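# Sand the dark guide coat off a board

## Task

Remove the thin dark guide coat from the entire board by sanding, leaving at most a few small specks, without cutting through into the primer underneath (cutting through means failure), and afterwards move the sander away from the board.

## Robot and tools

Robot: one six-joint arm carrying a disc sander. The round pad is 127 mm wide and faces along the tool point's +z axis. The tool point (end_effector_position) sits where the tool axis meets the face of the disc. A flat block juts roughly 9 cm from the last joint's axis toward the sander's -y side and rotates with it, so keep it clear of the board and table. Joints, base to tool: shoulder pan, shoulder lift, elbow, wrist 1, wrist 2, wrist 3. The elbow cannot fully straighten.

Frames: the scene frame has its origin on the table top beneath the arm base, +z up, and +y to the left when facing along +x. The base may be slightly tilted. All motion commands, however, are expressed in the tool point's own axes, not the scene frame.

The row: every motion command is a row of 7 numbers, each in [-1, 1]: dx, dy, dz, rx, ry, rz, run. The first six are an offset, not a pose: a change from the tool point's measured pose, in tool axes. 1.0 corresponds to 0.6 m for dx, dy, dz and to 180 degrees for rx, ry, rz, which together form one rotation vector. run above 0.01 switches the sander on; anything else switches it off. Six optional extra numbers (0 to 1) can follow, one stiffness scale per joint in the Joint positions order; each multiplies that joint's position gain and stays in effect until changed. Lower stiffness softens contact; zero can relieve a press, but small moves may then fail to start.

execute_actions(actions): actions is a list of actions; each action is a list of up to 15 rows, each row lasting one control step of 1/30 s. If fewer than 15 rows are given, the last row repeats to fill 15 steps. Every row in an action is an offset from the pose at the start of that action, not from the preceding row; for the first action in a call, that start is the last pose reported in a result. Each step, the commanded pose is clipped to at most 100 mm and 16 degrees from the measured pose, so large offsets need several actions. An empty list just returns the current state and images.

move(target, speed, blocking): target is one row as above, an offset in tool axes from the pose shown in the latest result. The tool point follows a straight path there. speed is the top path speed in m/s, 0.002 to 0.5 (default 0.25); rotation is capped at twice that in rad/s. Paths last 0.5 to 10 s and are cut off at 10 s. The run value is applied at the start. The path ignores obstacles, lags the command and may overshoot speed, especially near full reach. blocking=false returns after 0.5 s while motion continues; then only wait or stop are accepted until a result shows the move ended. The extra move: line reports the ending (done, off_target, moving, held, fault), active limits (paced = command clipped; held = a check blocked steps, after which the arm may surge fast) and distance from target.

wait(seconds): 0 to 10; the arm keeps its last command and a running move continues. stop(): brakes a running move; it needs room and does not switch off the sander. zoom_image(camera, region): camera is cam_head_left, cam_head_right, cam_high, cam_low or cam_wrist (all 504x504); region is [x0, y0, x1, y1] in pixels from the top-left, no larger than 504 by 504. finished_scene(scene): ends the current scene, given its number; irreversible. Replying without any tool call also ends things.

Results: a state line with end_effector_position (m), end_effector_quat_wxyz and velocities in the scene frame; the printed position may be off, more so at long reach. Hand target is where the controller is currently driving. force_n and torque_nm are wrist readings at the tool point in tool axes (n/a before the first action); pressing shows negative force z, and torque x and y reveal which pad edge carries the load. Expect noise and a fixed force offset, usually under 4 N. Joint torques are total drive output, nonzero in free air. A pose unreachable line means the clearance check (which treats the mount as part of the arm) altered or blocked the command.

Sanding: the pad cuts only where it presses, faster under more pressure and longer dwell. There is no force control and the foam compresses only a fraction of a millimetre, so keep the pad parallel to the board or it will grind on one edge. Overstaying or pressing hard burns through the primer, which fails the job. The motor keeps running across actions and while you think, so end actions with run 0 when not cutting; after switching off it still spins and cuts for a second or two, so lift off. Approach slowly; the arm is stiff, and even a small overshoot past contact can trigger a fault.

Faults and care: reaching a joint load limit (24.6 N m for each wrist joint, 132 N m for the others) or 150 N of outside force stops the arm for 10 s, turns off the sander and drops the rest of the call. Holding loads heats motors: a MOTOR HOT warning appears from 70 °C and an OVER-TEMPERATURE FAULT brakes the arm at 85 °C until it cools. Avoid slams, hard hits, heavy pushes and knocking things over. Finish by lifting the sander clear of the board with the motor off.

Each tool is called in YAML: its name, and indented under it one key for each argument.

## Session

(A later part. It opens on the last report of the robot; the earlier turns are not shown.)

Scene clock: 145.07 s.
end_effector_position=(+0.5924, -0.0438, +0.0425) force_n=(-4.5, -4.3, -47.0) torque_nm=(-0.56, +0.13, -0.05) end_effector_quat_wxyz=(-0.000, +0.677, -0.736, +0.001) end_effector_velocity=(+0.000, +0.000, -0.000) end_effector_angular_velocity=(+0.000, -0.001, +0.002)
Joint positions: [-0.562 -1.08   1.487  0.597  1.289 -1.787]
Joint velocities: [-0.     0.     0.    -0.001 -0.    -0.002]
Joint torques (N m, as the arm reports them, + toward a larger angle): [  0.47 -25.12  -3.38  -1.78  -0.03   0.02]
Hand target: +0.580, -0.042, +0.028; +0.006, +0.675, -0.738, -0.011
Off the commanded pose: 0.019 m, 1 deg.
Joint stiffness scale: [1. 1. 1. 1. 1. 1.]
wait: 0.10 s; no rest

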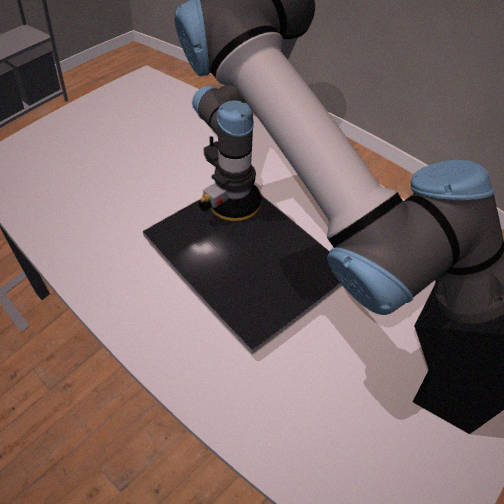

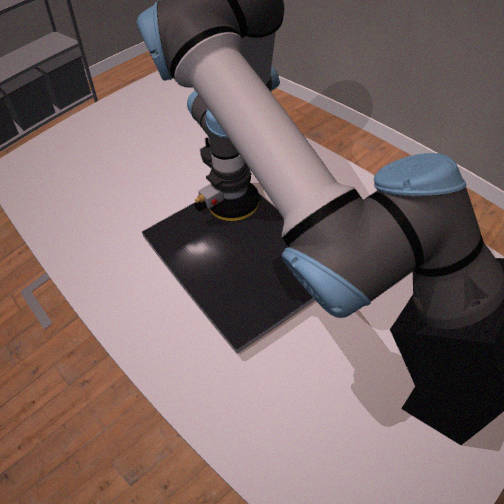

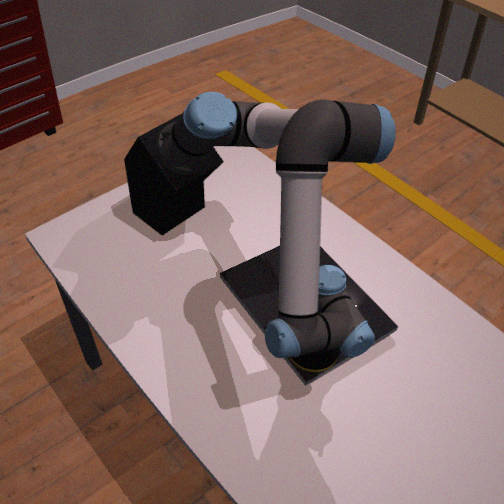

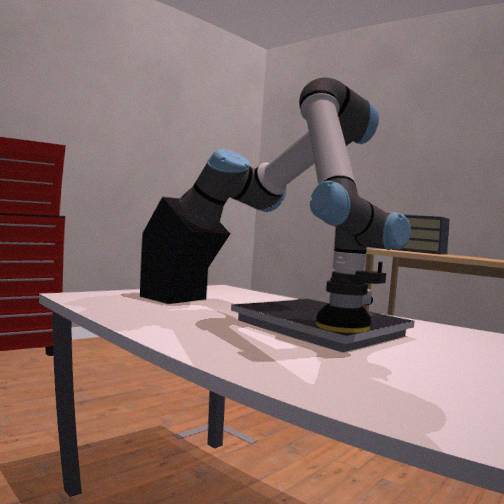

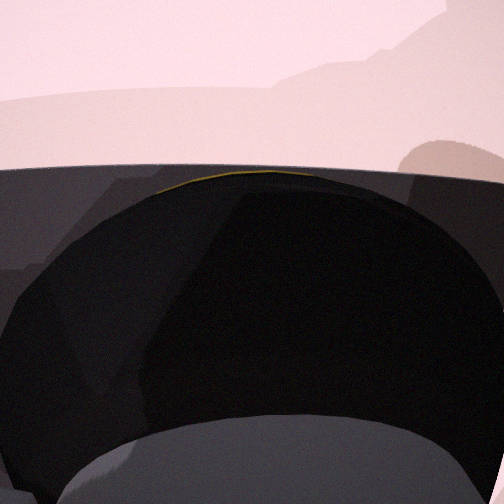

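move:
  target: [0.08905,0.5331,0.0055,-0.00261,0.0002,0.0048,1]
  speed: 0.19

move:
  target: [0,0,-0.004,0,0,0,0]
  speed: 0.05

Scene clock: 185.27 s.
end_effector_position=(+0.2704, -0.0685, +0.0413) force_n=(+4.3, -0.7, -48.4) torque_nm=(+1.11, -0.94, -0.26) end_effector_quat_wxyz=(-0.002, -0.670, +0.742, +0.002) end_effector_velocity=(+0.001, +0.002, -0.000) end_effector_angular_velocity=(+0.009, -0.010, +0.011)
Joint positions: [-1.061 -1.143  2.402 -0.057  1.062 -2.256]
Joint velocities: [-0.003  0.002  0.003 -0.004 -0.014 -0.013]
Joint torques (N m, as the arm reports them, + toward a larger angle): [ -5.63 -16.4    1.01  -0.98   0.56  -0.14]
Hand target: +0.269, -0.070, +0.039; -0.003, -0.671, +0.741, +0.002
Off the commanded pose: 0.003 m, 0 deg.
Joint stiffness scale: [1. 1. 1. 1. 1. 1.]
move: done

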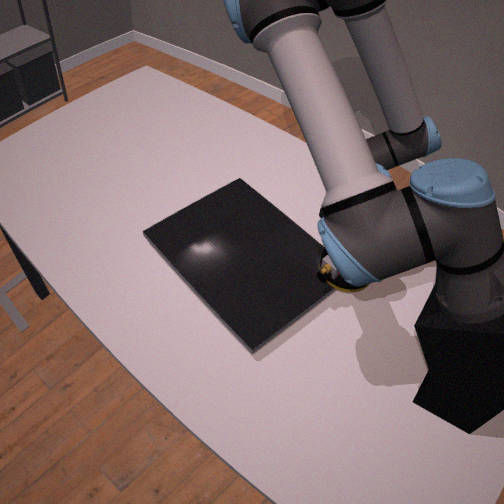

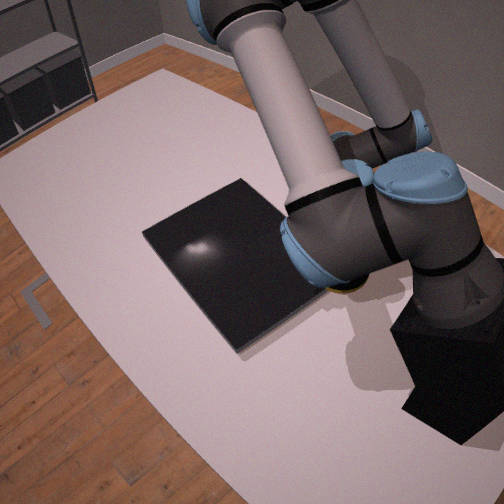

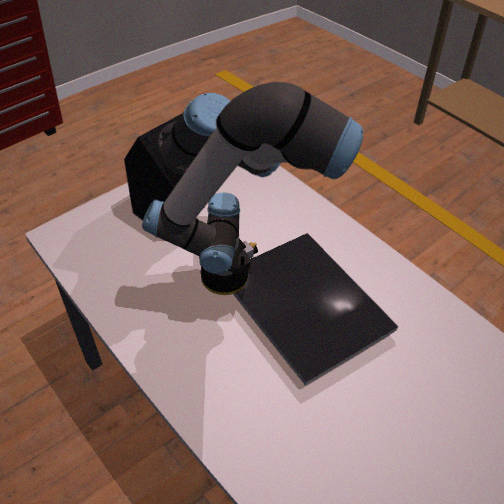

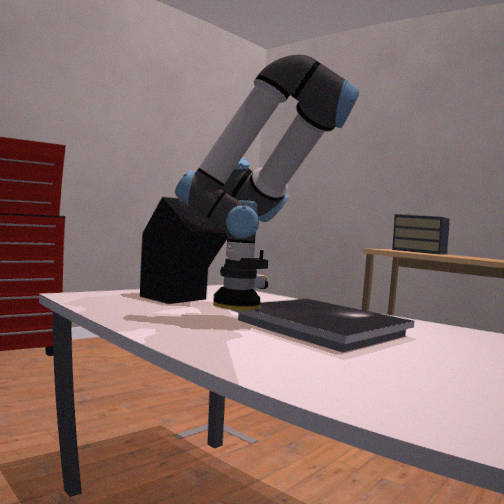

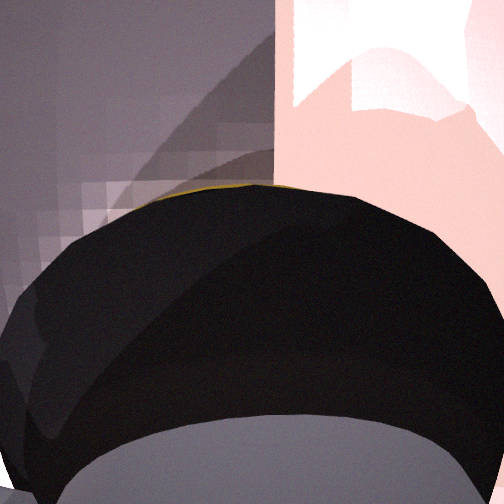

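Scene clock: 185.97 s.
end_effector_position=(+0.2708, -0.0684, +0.0431) force_n=(+3.7, +2.8, -11.3) torque_nm=(+0.50, -0.48, +0.01) end_effector_quat_wxyz=(-0.002, -0.671, +0.742, +0.002) end_effector_velocity=(-0.000, +0.001, +0.000) end_effector_angular_velocity=(+0.003, +0.001, -0.000)
Joint positions: [-1.065 -1.148  2.403 -0.051  1.06  -2.261]
Joint velocities: [-0.001 -0.001  0.     0.004 -0.002 -0.002]
Joint torques (N m, as the arm reports them, + toward a larger angle): [ -7.67 -26.53   4.     2.73  -0.24  -0.19]
Hand target: +0.270, -0.068, +0.044; -0.002, -0.670, +0.742, +0.002
Off the commanded pose: 0.001 m, 0 deg.
Joint stiffness scale: [1. 1. 1. 1. 1. 1.]
move: done

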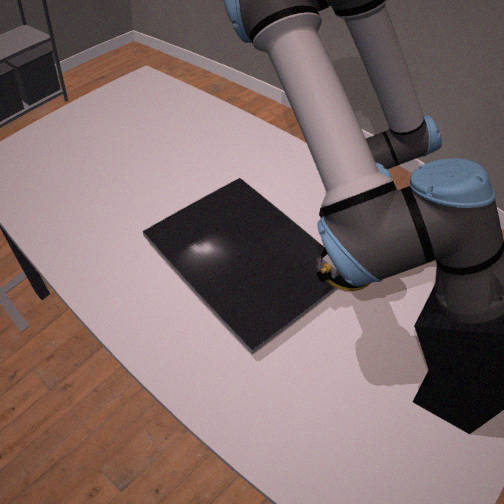

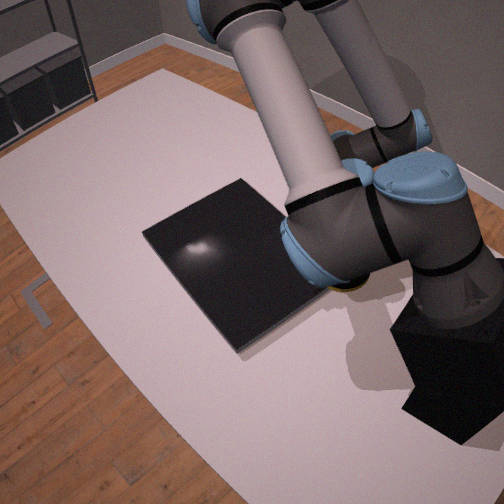

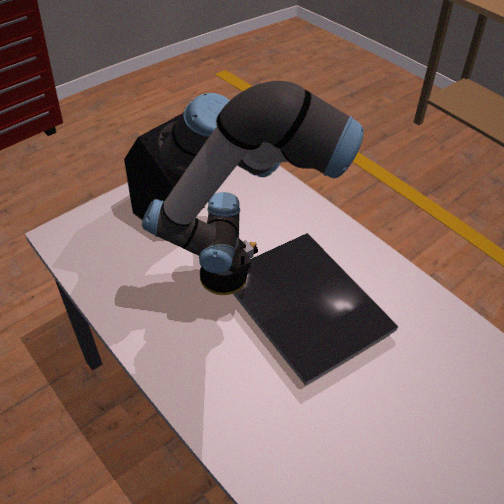

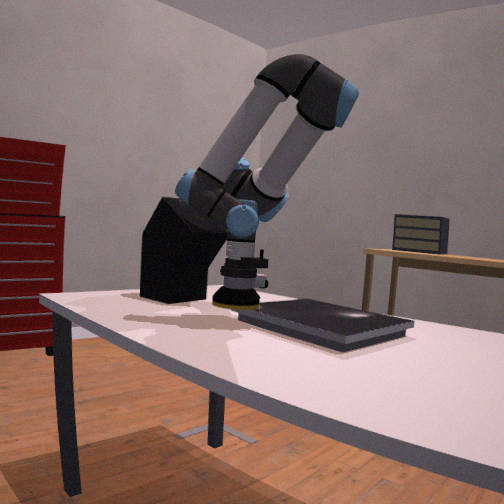

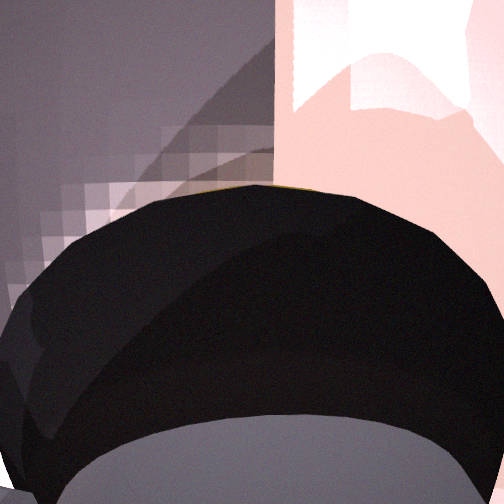

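zoom_image:
  camera: "cam_high"
  region: [170, 200, 330, 340]

zoom_image:
  camera: "cam_low"
  region: [180, 260, 320, 350]

Region (170, 200, 330, 340) of cam_high's 504x504 image, scaled by 3.150, with more detail than that image has; it fills the top 441 rows of this view, and the rest is white.

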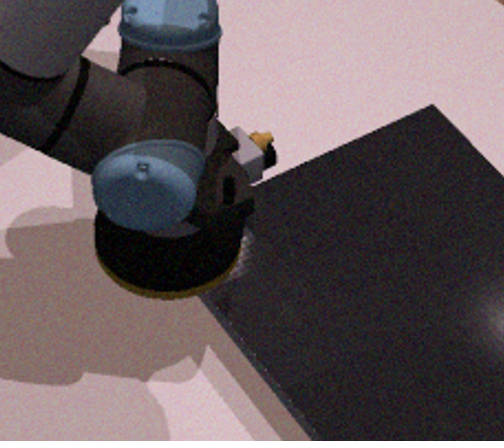

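Region (180, 260, 320, 350) of cam_low's 504x504 image, scaled by 3.600, with more detail than that image has; it fills the top 324 rows of this view, and the rest is white.

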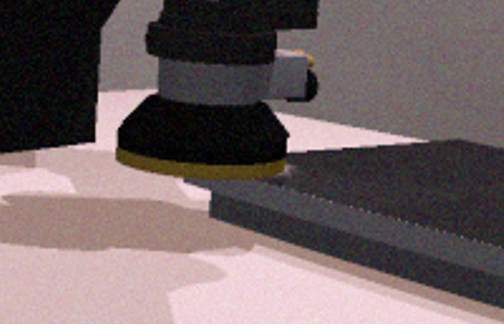

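move:
  target: [-0.0048,-0.5853,0.0335,-0.00653,-0.00255,0.0030,1]
  speed: 0.135

move:
  target: [-0.0883,0.2467,-0.0085,0,0.0006,0,0]
  speed: 0.33

Scene clock: 198.73 s.
end_effector_position=(+0.6327, -0.1044, +0.0410) force_n=(+8.8, -0.1, -50.0) torque_nm=(-0.62, -2.41, -0.27) end_effector_quat_wxyz=(-0.001, -0.668, +0.744, -0.000) end_effector_velocity=(-0.003, +0.002, +0.000) end_effector_angular_velocity=(+0.008, +0.017, -0.006)
Joint positions: [-0.645 -0.988  1.295  0.72   1.246 -1.839]
Joint velocities: [ 0.001  0.004 -0.003  0.019 -0.     0.   ]
Joint torques (N m, as the arm reports them, + toward a larger angle): [  0.6  -21.62  -9.57  -2.92   0.83   0.59]
Hand target: +0.620, -0.101, +0.021; -0.006, -0.667, +0.745, +0.013
Off the commanded pose: 0.024 m, 2 deg.
Joint stiffness scale: [1. 1. 1. 1. 1. 1.]
move: off_target

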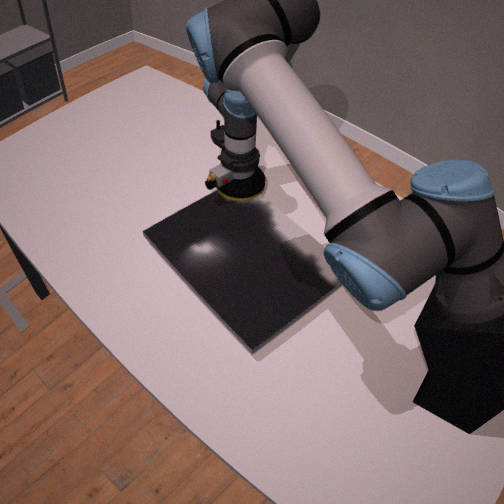

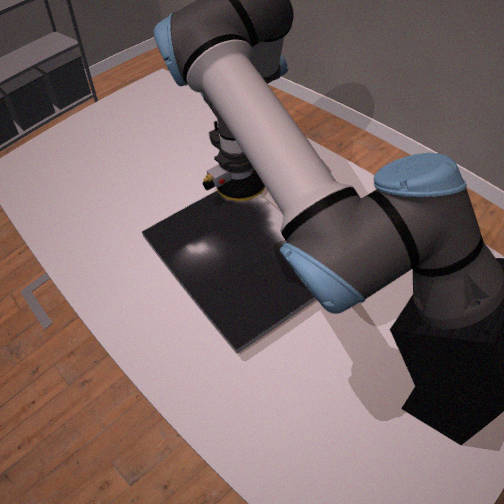

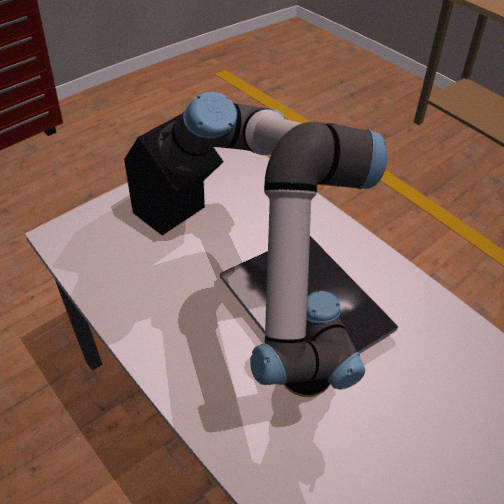

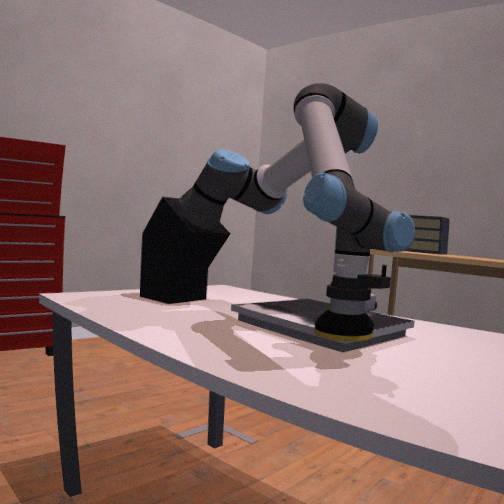

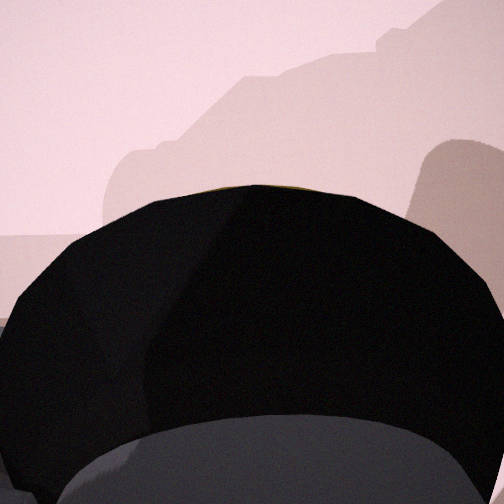

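Scene clock: 199.90 s.
end_effector_position=(+0.4919, -0.0362, +0.0455) force_n=(+4.3, +1.7, -3.1) torque_nm=(+0.16, -0.47, +0.10) end_effector_quat_wxyz=(-0.001, -0.668, +0.744, -0.001) end_effector_velocity=(-0.001, -0.000, -0.001) end_effector_angular_velocity=(-0.002, -0.004, -0.001)
Joint positions: [-0.619 -1.192  1.824  0.388  1.261 -1.815]
Joint velocities: [ 0.     0.     0.005 -0.01   0.001  0.003]
Joint torques (N m, as the arm reports them, + toward a larger angle): [ -1.87 -43.66  -4.22   2.92   0.4    0.5 ]
Hand target: +0.491, -0.036, +0.046; -0.001, -0.668, +0.744, -0.001
Off the commanded pose: 0.001 m, 0 deg.
Joint stiffness scale: [1. 1. 1. 1. 1. 1.]
move: done

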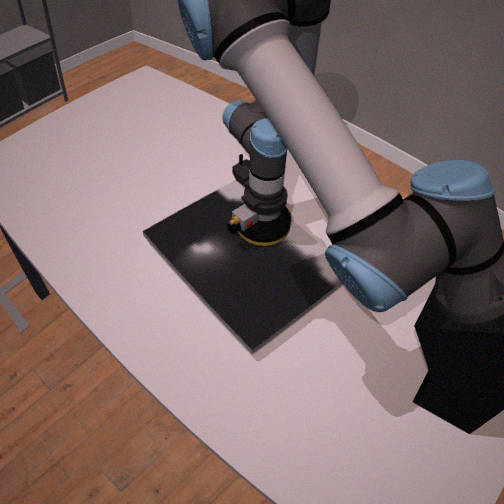

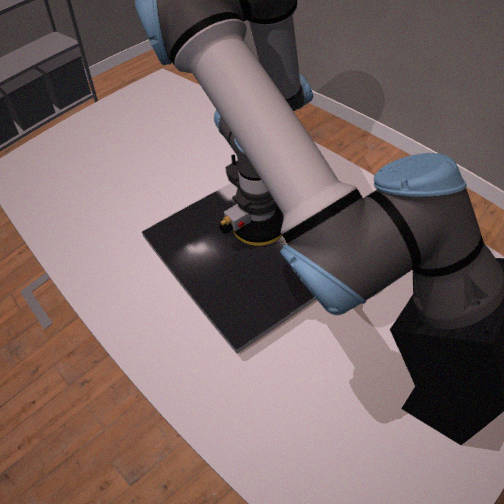

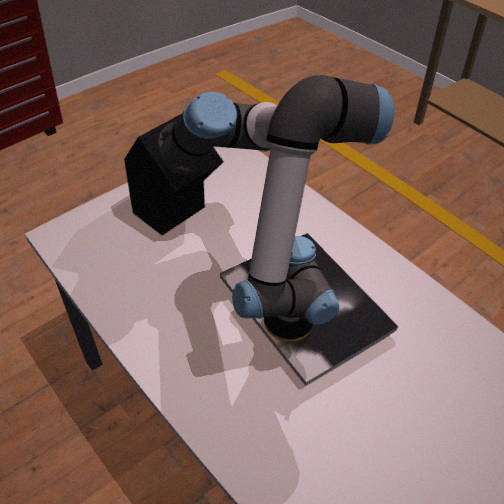

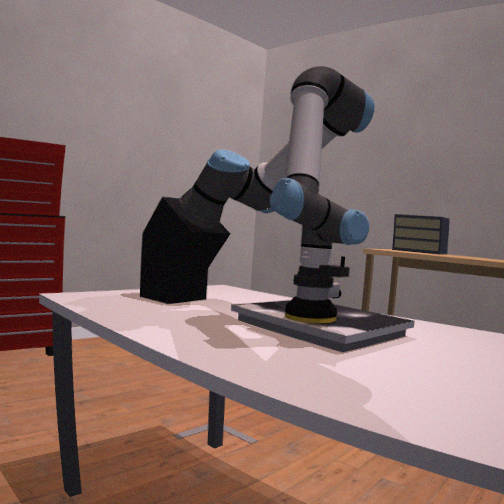

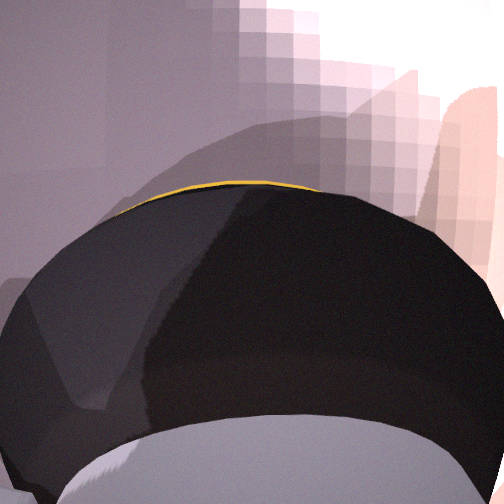

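zoom_image:
  camera: "cam_high"
  region: [210, 230, 410, 400]

zoom_image:
  camera: "cam_head_left"
  region: [190, 160, 360, 310]

Region (210, 230, 410, 400) of cam_high's 504x504 image, scaled by 2.520, with more detail than that image has; it fills the top 428 rows of this view, and the rest is white.

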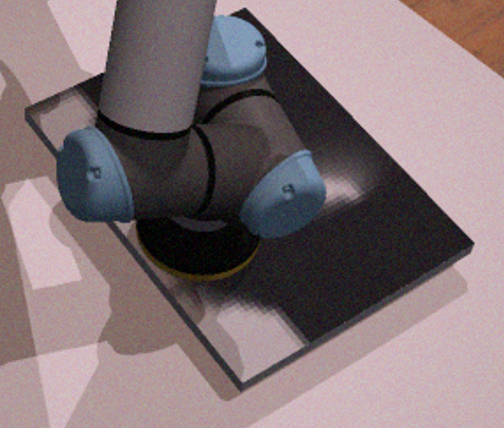

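Region (190, 160, 360, 310) of cam_head_left's 504x504 image, scaled by 2.965, with more detail than that image has; it fills the top 445 rows of this view, and the rest is white.

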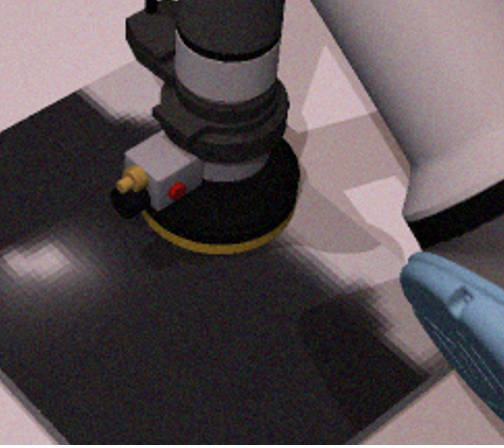

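execute_actions:
  actions: []

Scene clock: 203.10 s.
end_effector_position=(+0.4919, -0.0363, +0.0454) force_n=(+0.8, +4.1, +0.4) torque_nm=(+0.54, +0.00, -0.09) end_effector_quat_wxyz=(-0.001, -0.668, +0.744, -0.001) end_effector_velocity=(-0.000, +0.000, -0.000) end_effector_angular_velocity=(+0.001, +0.000, -0.001)
Joint positions: [-0.619 -1.192  1.825  0.387  1.261 -1.815]
Joint velocities: [-0.     0.    -0.     0.    -0.001  0.001]
Joint torques (N m, as the arm reports them, + toward a larger angle): [ -0.97 -43.41  -4.25   2.79   0.26   0.49]
Hand target: +0.491, -0.036, +0.046; -0.001, -0.668, +0.744, -0.001
Off the commanded pose: 0.001 m, 0 deg.
Joint stiffness scale: [1. 1. 1. 1. 1. 1.]

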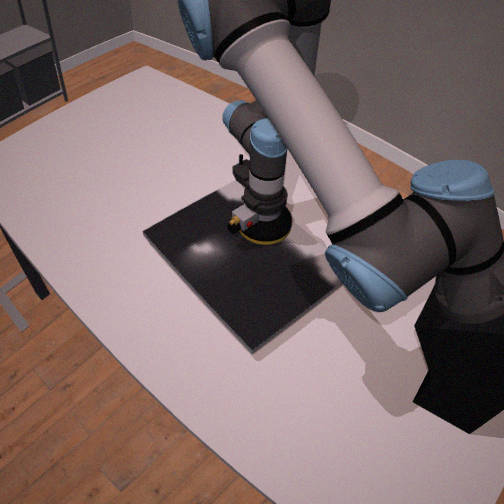

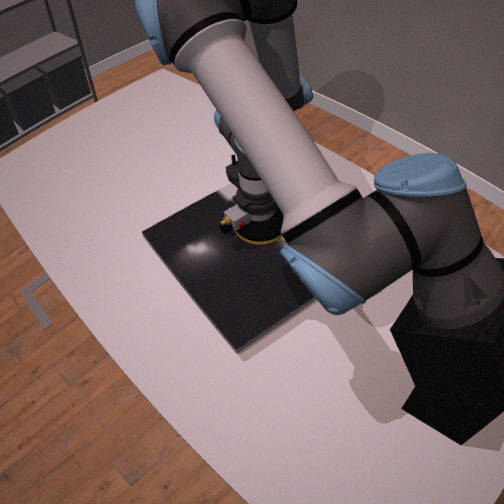

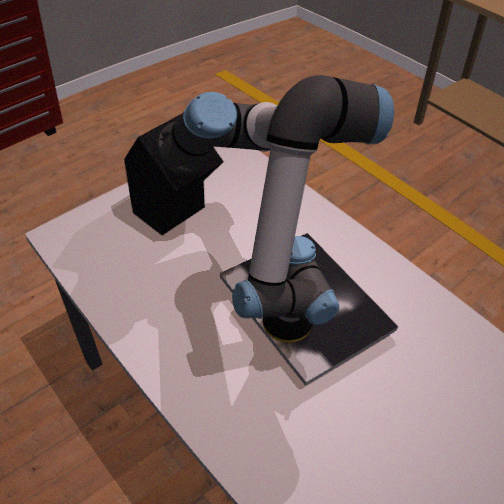

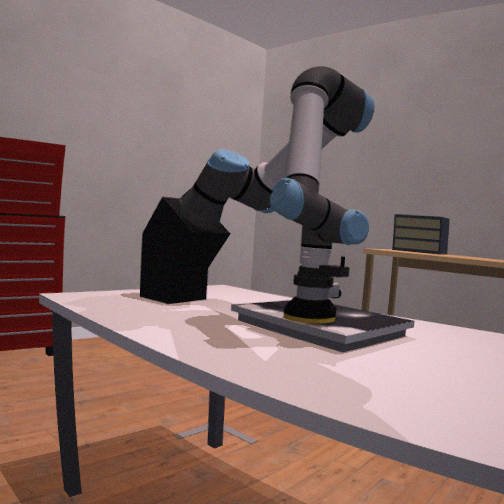

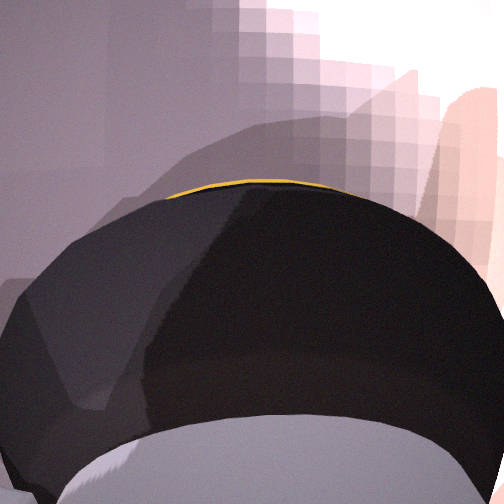

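move:
  target: [0.0022, 0.3557, 0.0122, -0.0003, 0, -0.0015, 1]
  speed: 0.14

move:
  target: [0.0, -0.5887, 0.0358, -0.00684, -0.00286, 0.0016, 1]
  speed: 0.14

move:
  target: [-0.0917, 0.2467, -0.0085, 0, 0, 0, 0]
  speed: 0.33

Scene clock: 212.57 s.
end_effector_position=(+0.2791, -0.0123, +0.0417) force_n=(+2.3, -1.7, -50.0) torque_nm=(+0.37, -0.25, +0.07) end_effector_quat_wxyz=(-0.002, -0.669, +0.743, +0.001) end_effector_velocity=(+0.002, -0.002, -0.001) end_effector_angular_velocity=(-0.003, -0.016, +0.012)
Joint positions: [-0.842 -1.216  2.426 -0.111  1.152 -2.028]
Joint velocities: [-0.006  0.     0.004 -0.018 -0.008 -0.011]
Joint torques (N m, as the arm reports them, + toward a larger angle): [ -1.82 -13.94   0.21  -1.84   0.02   0.14]
Hand target: +0.280, -0.015, +0.038; -0.001, -0.670, +0.742, -0.001
Off the commanded pose: 0.004 m, 0 deg.
Joint stiffness scale: [1. 1. 1. 1. 1. 1.]
move: off_target

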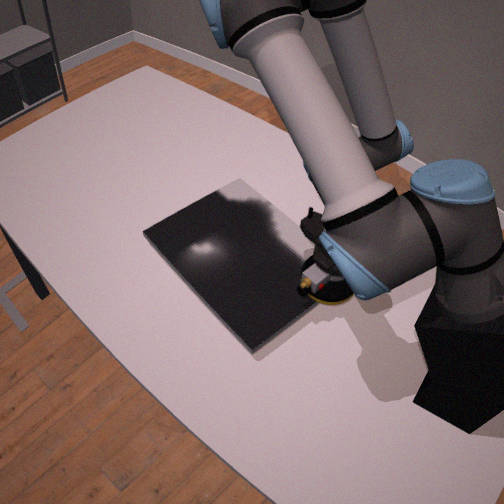

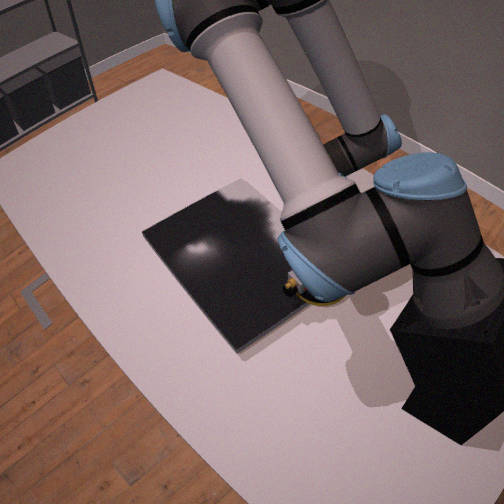

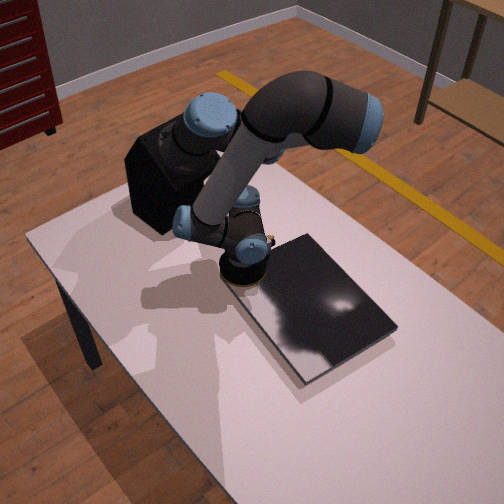

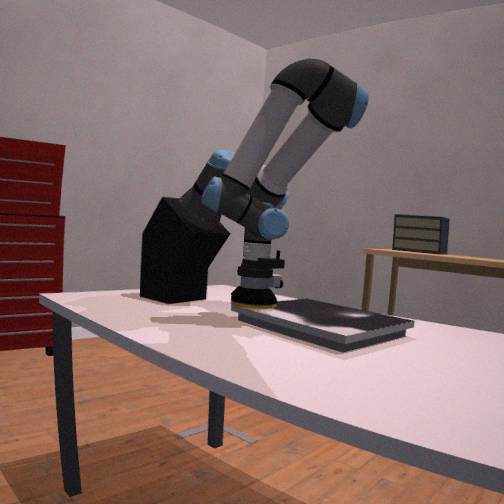

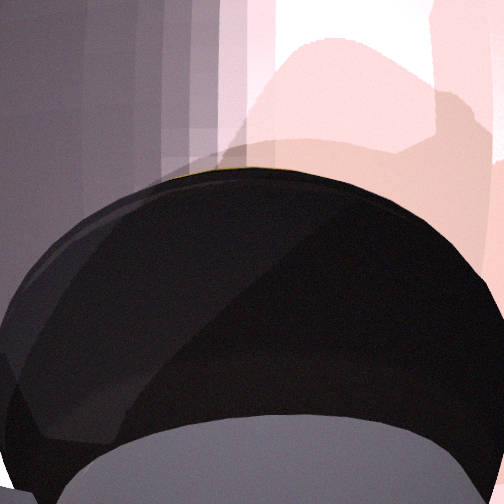

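Scene clock: 215.60 s.
end_effector_position=(+0.6444, -0.0527, +0.0416) force_n=(-3.6, -2.1, -50.0) torque_nm=(-1.37, +0.68, -0.52) end_effector_quat_wxyz=(+0.001, -0.669, +0.744, -0.003) end_effector_velocity=(-0.003, +0.001, -0.001) end_effector_angular_velocity=(+0.003, +0.015, -0.003)
Joint positions: [-0.548 -1.004  1.288  0.712  1.297 -1.752]
Joint velocities: [ 0.002  0.004 -0.002  0.014  0.003  0.001]
Joint torques (N m, as the arm reports them, + toward a larger angle): [  2.61 -19.76  -7.88  -3.79  -0.03   0.57]
Hand target: +0.630, -0.049, +0.020; -0.006, -0.667, +0.745, +0.012
Off the commanded pose: 0.027 m, 2 deg.
Joint stiffness scale: [1. 1. 1. 1. 1. 1.]
move: off_target

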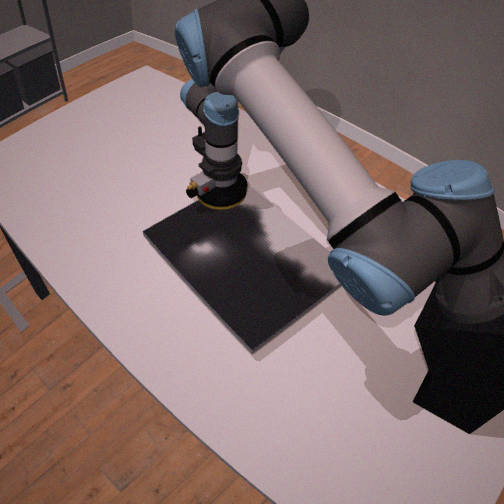

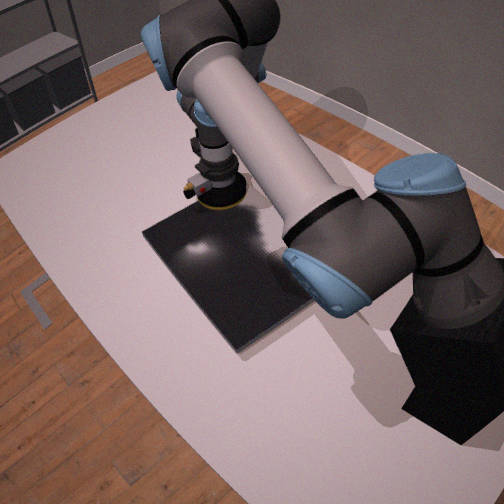

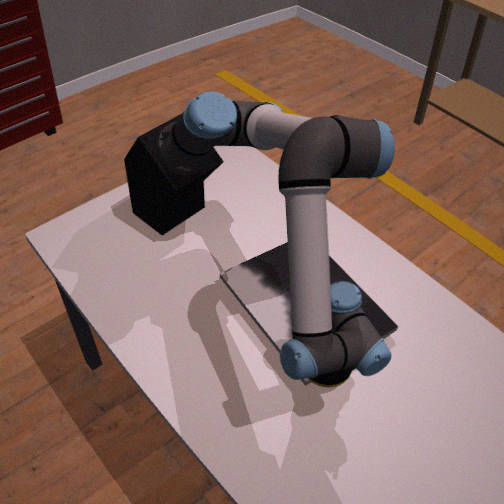

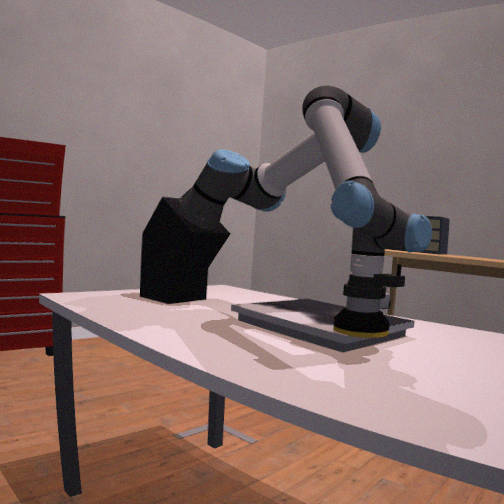

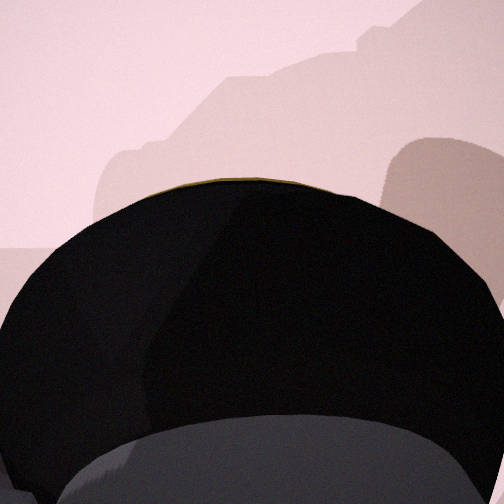

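Scene clock: 216.77 s.
end_effector_position=(+0.5038, +0.0171, +0.0451) force_n=(+3.6, -1.3, +1.3) torque_nm=(+0.01, -0.20, -0.27) end_effector_quat_wxyz=(+0.001, -0.668, +0.744, -0.002) end_effector_velocity=(-0.001, -0.000, -0.001) end_effector_angular_velocity=(-0.002, -0.004, -0.002)
Joint positions: [-0.485 -1.202  1.8    0.385  1.332 -1.697]
Joint velocities: [ 0.    -0.     0.005 -0.009  0.002  0.003]
Joint torques (N m, as the arm reports them, + toward a larger angle): [  1.56 -45.53  -4.63   2.76   0.28   0.58]
Hand target: +0.503, +0.018, +0.046; +0.001, -0.669, +0.744, -0.003
Off the commanded pose: 0.001 m, 0 deg.
Joint stiffness scale: [1. 1. 1. 1. 1. 1.]
move: done

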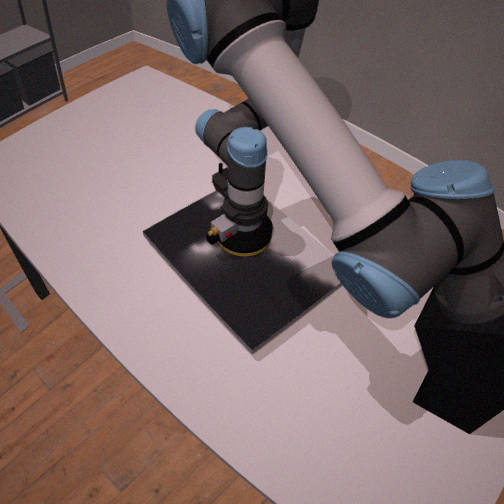

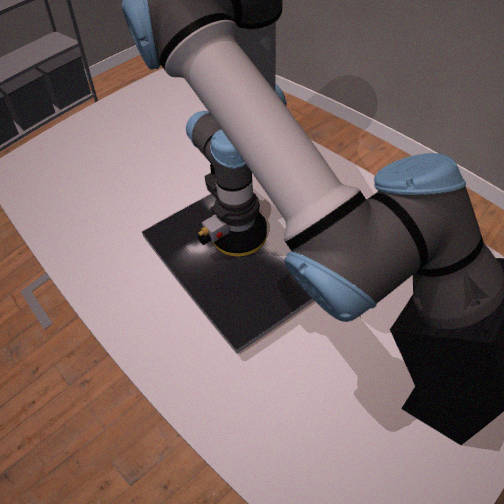

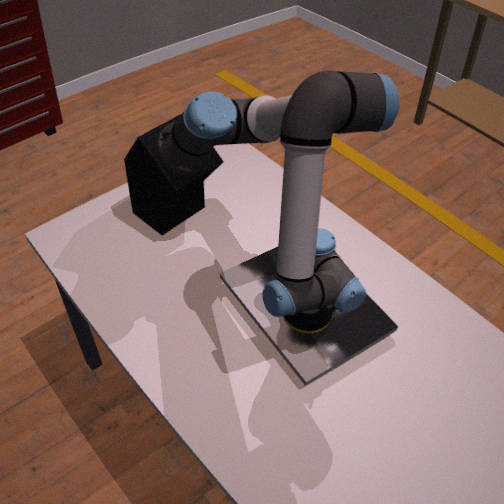

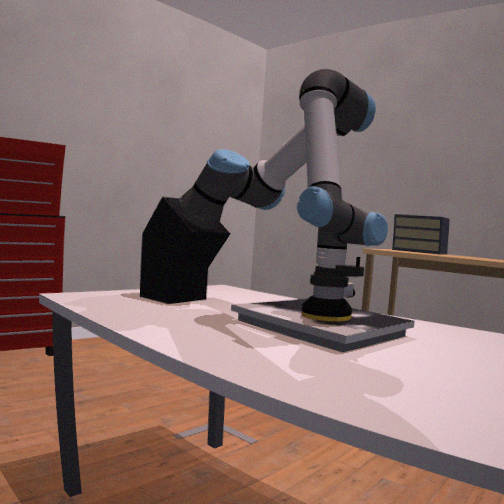

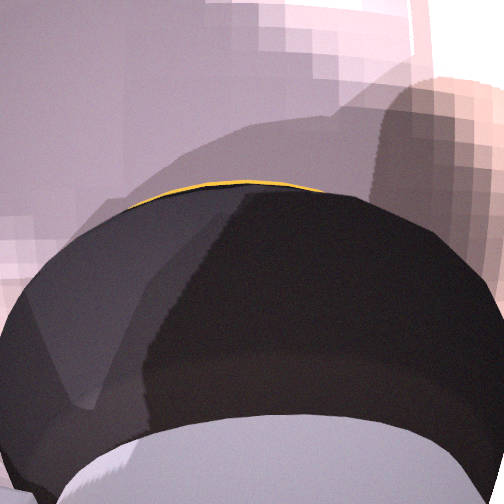

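zoom_image:
  camera: "cam_high"
  region: [210, 230, 410, 400]

zoom_image:
  camera: "cam_head_left"
  region: [130, 160, 360, 360]

Region (210, 230, 410, 400) of cam_high's 504x504 image, scaled by 2.520, with more detail than that image has; it fills the top 428 rows of this view, and the rest is white.

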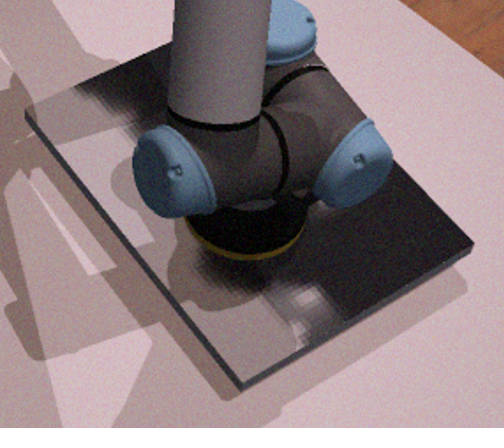

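Region (130, 160, 360, 360) of cam_head_left's 504x504 image, scaled by 2.191, with more detail than that image has; it fills the top 438 rows of this view, and the rest is white.

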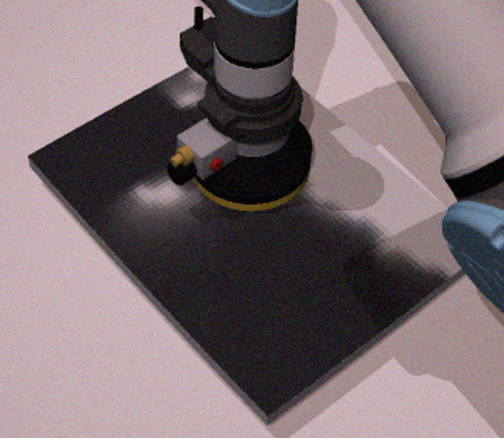

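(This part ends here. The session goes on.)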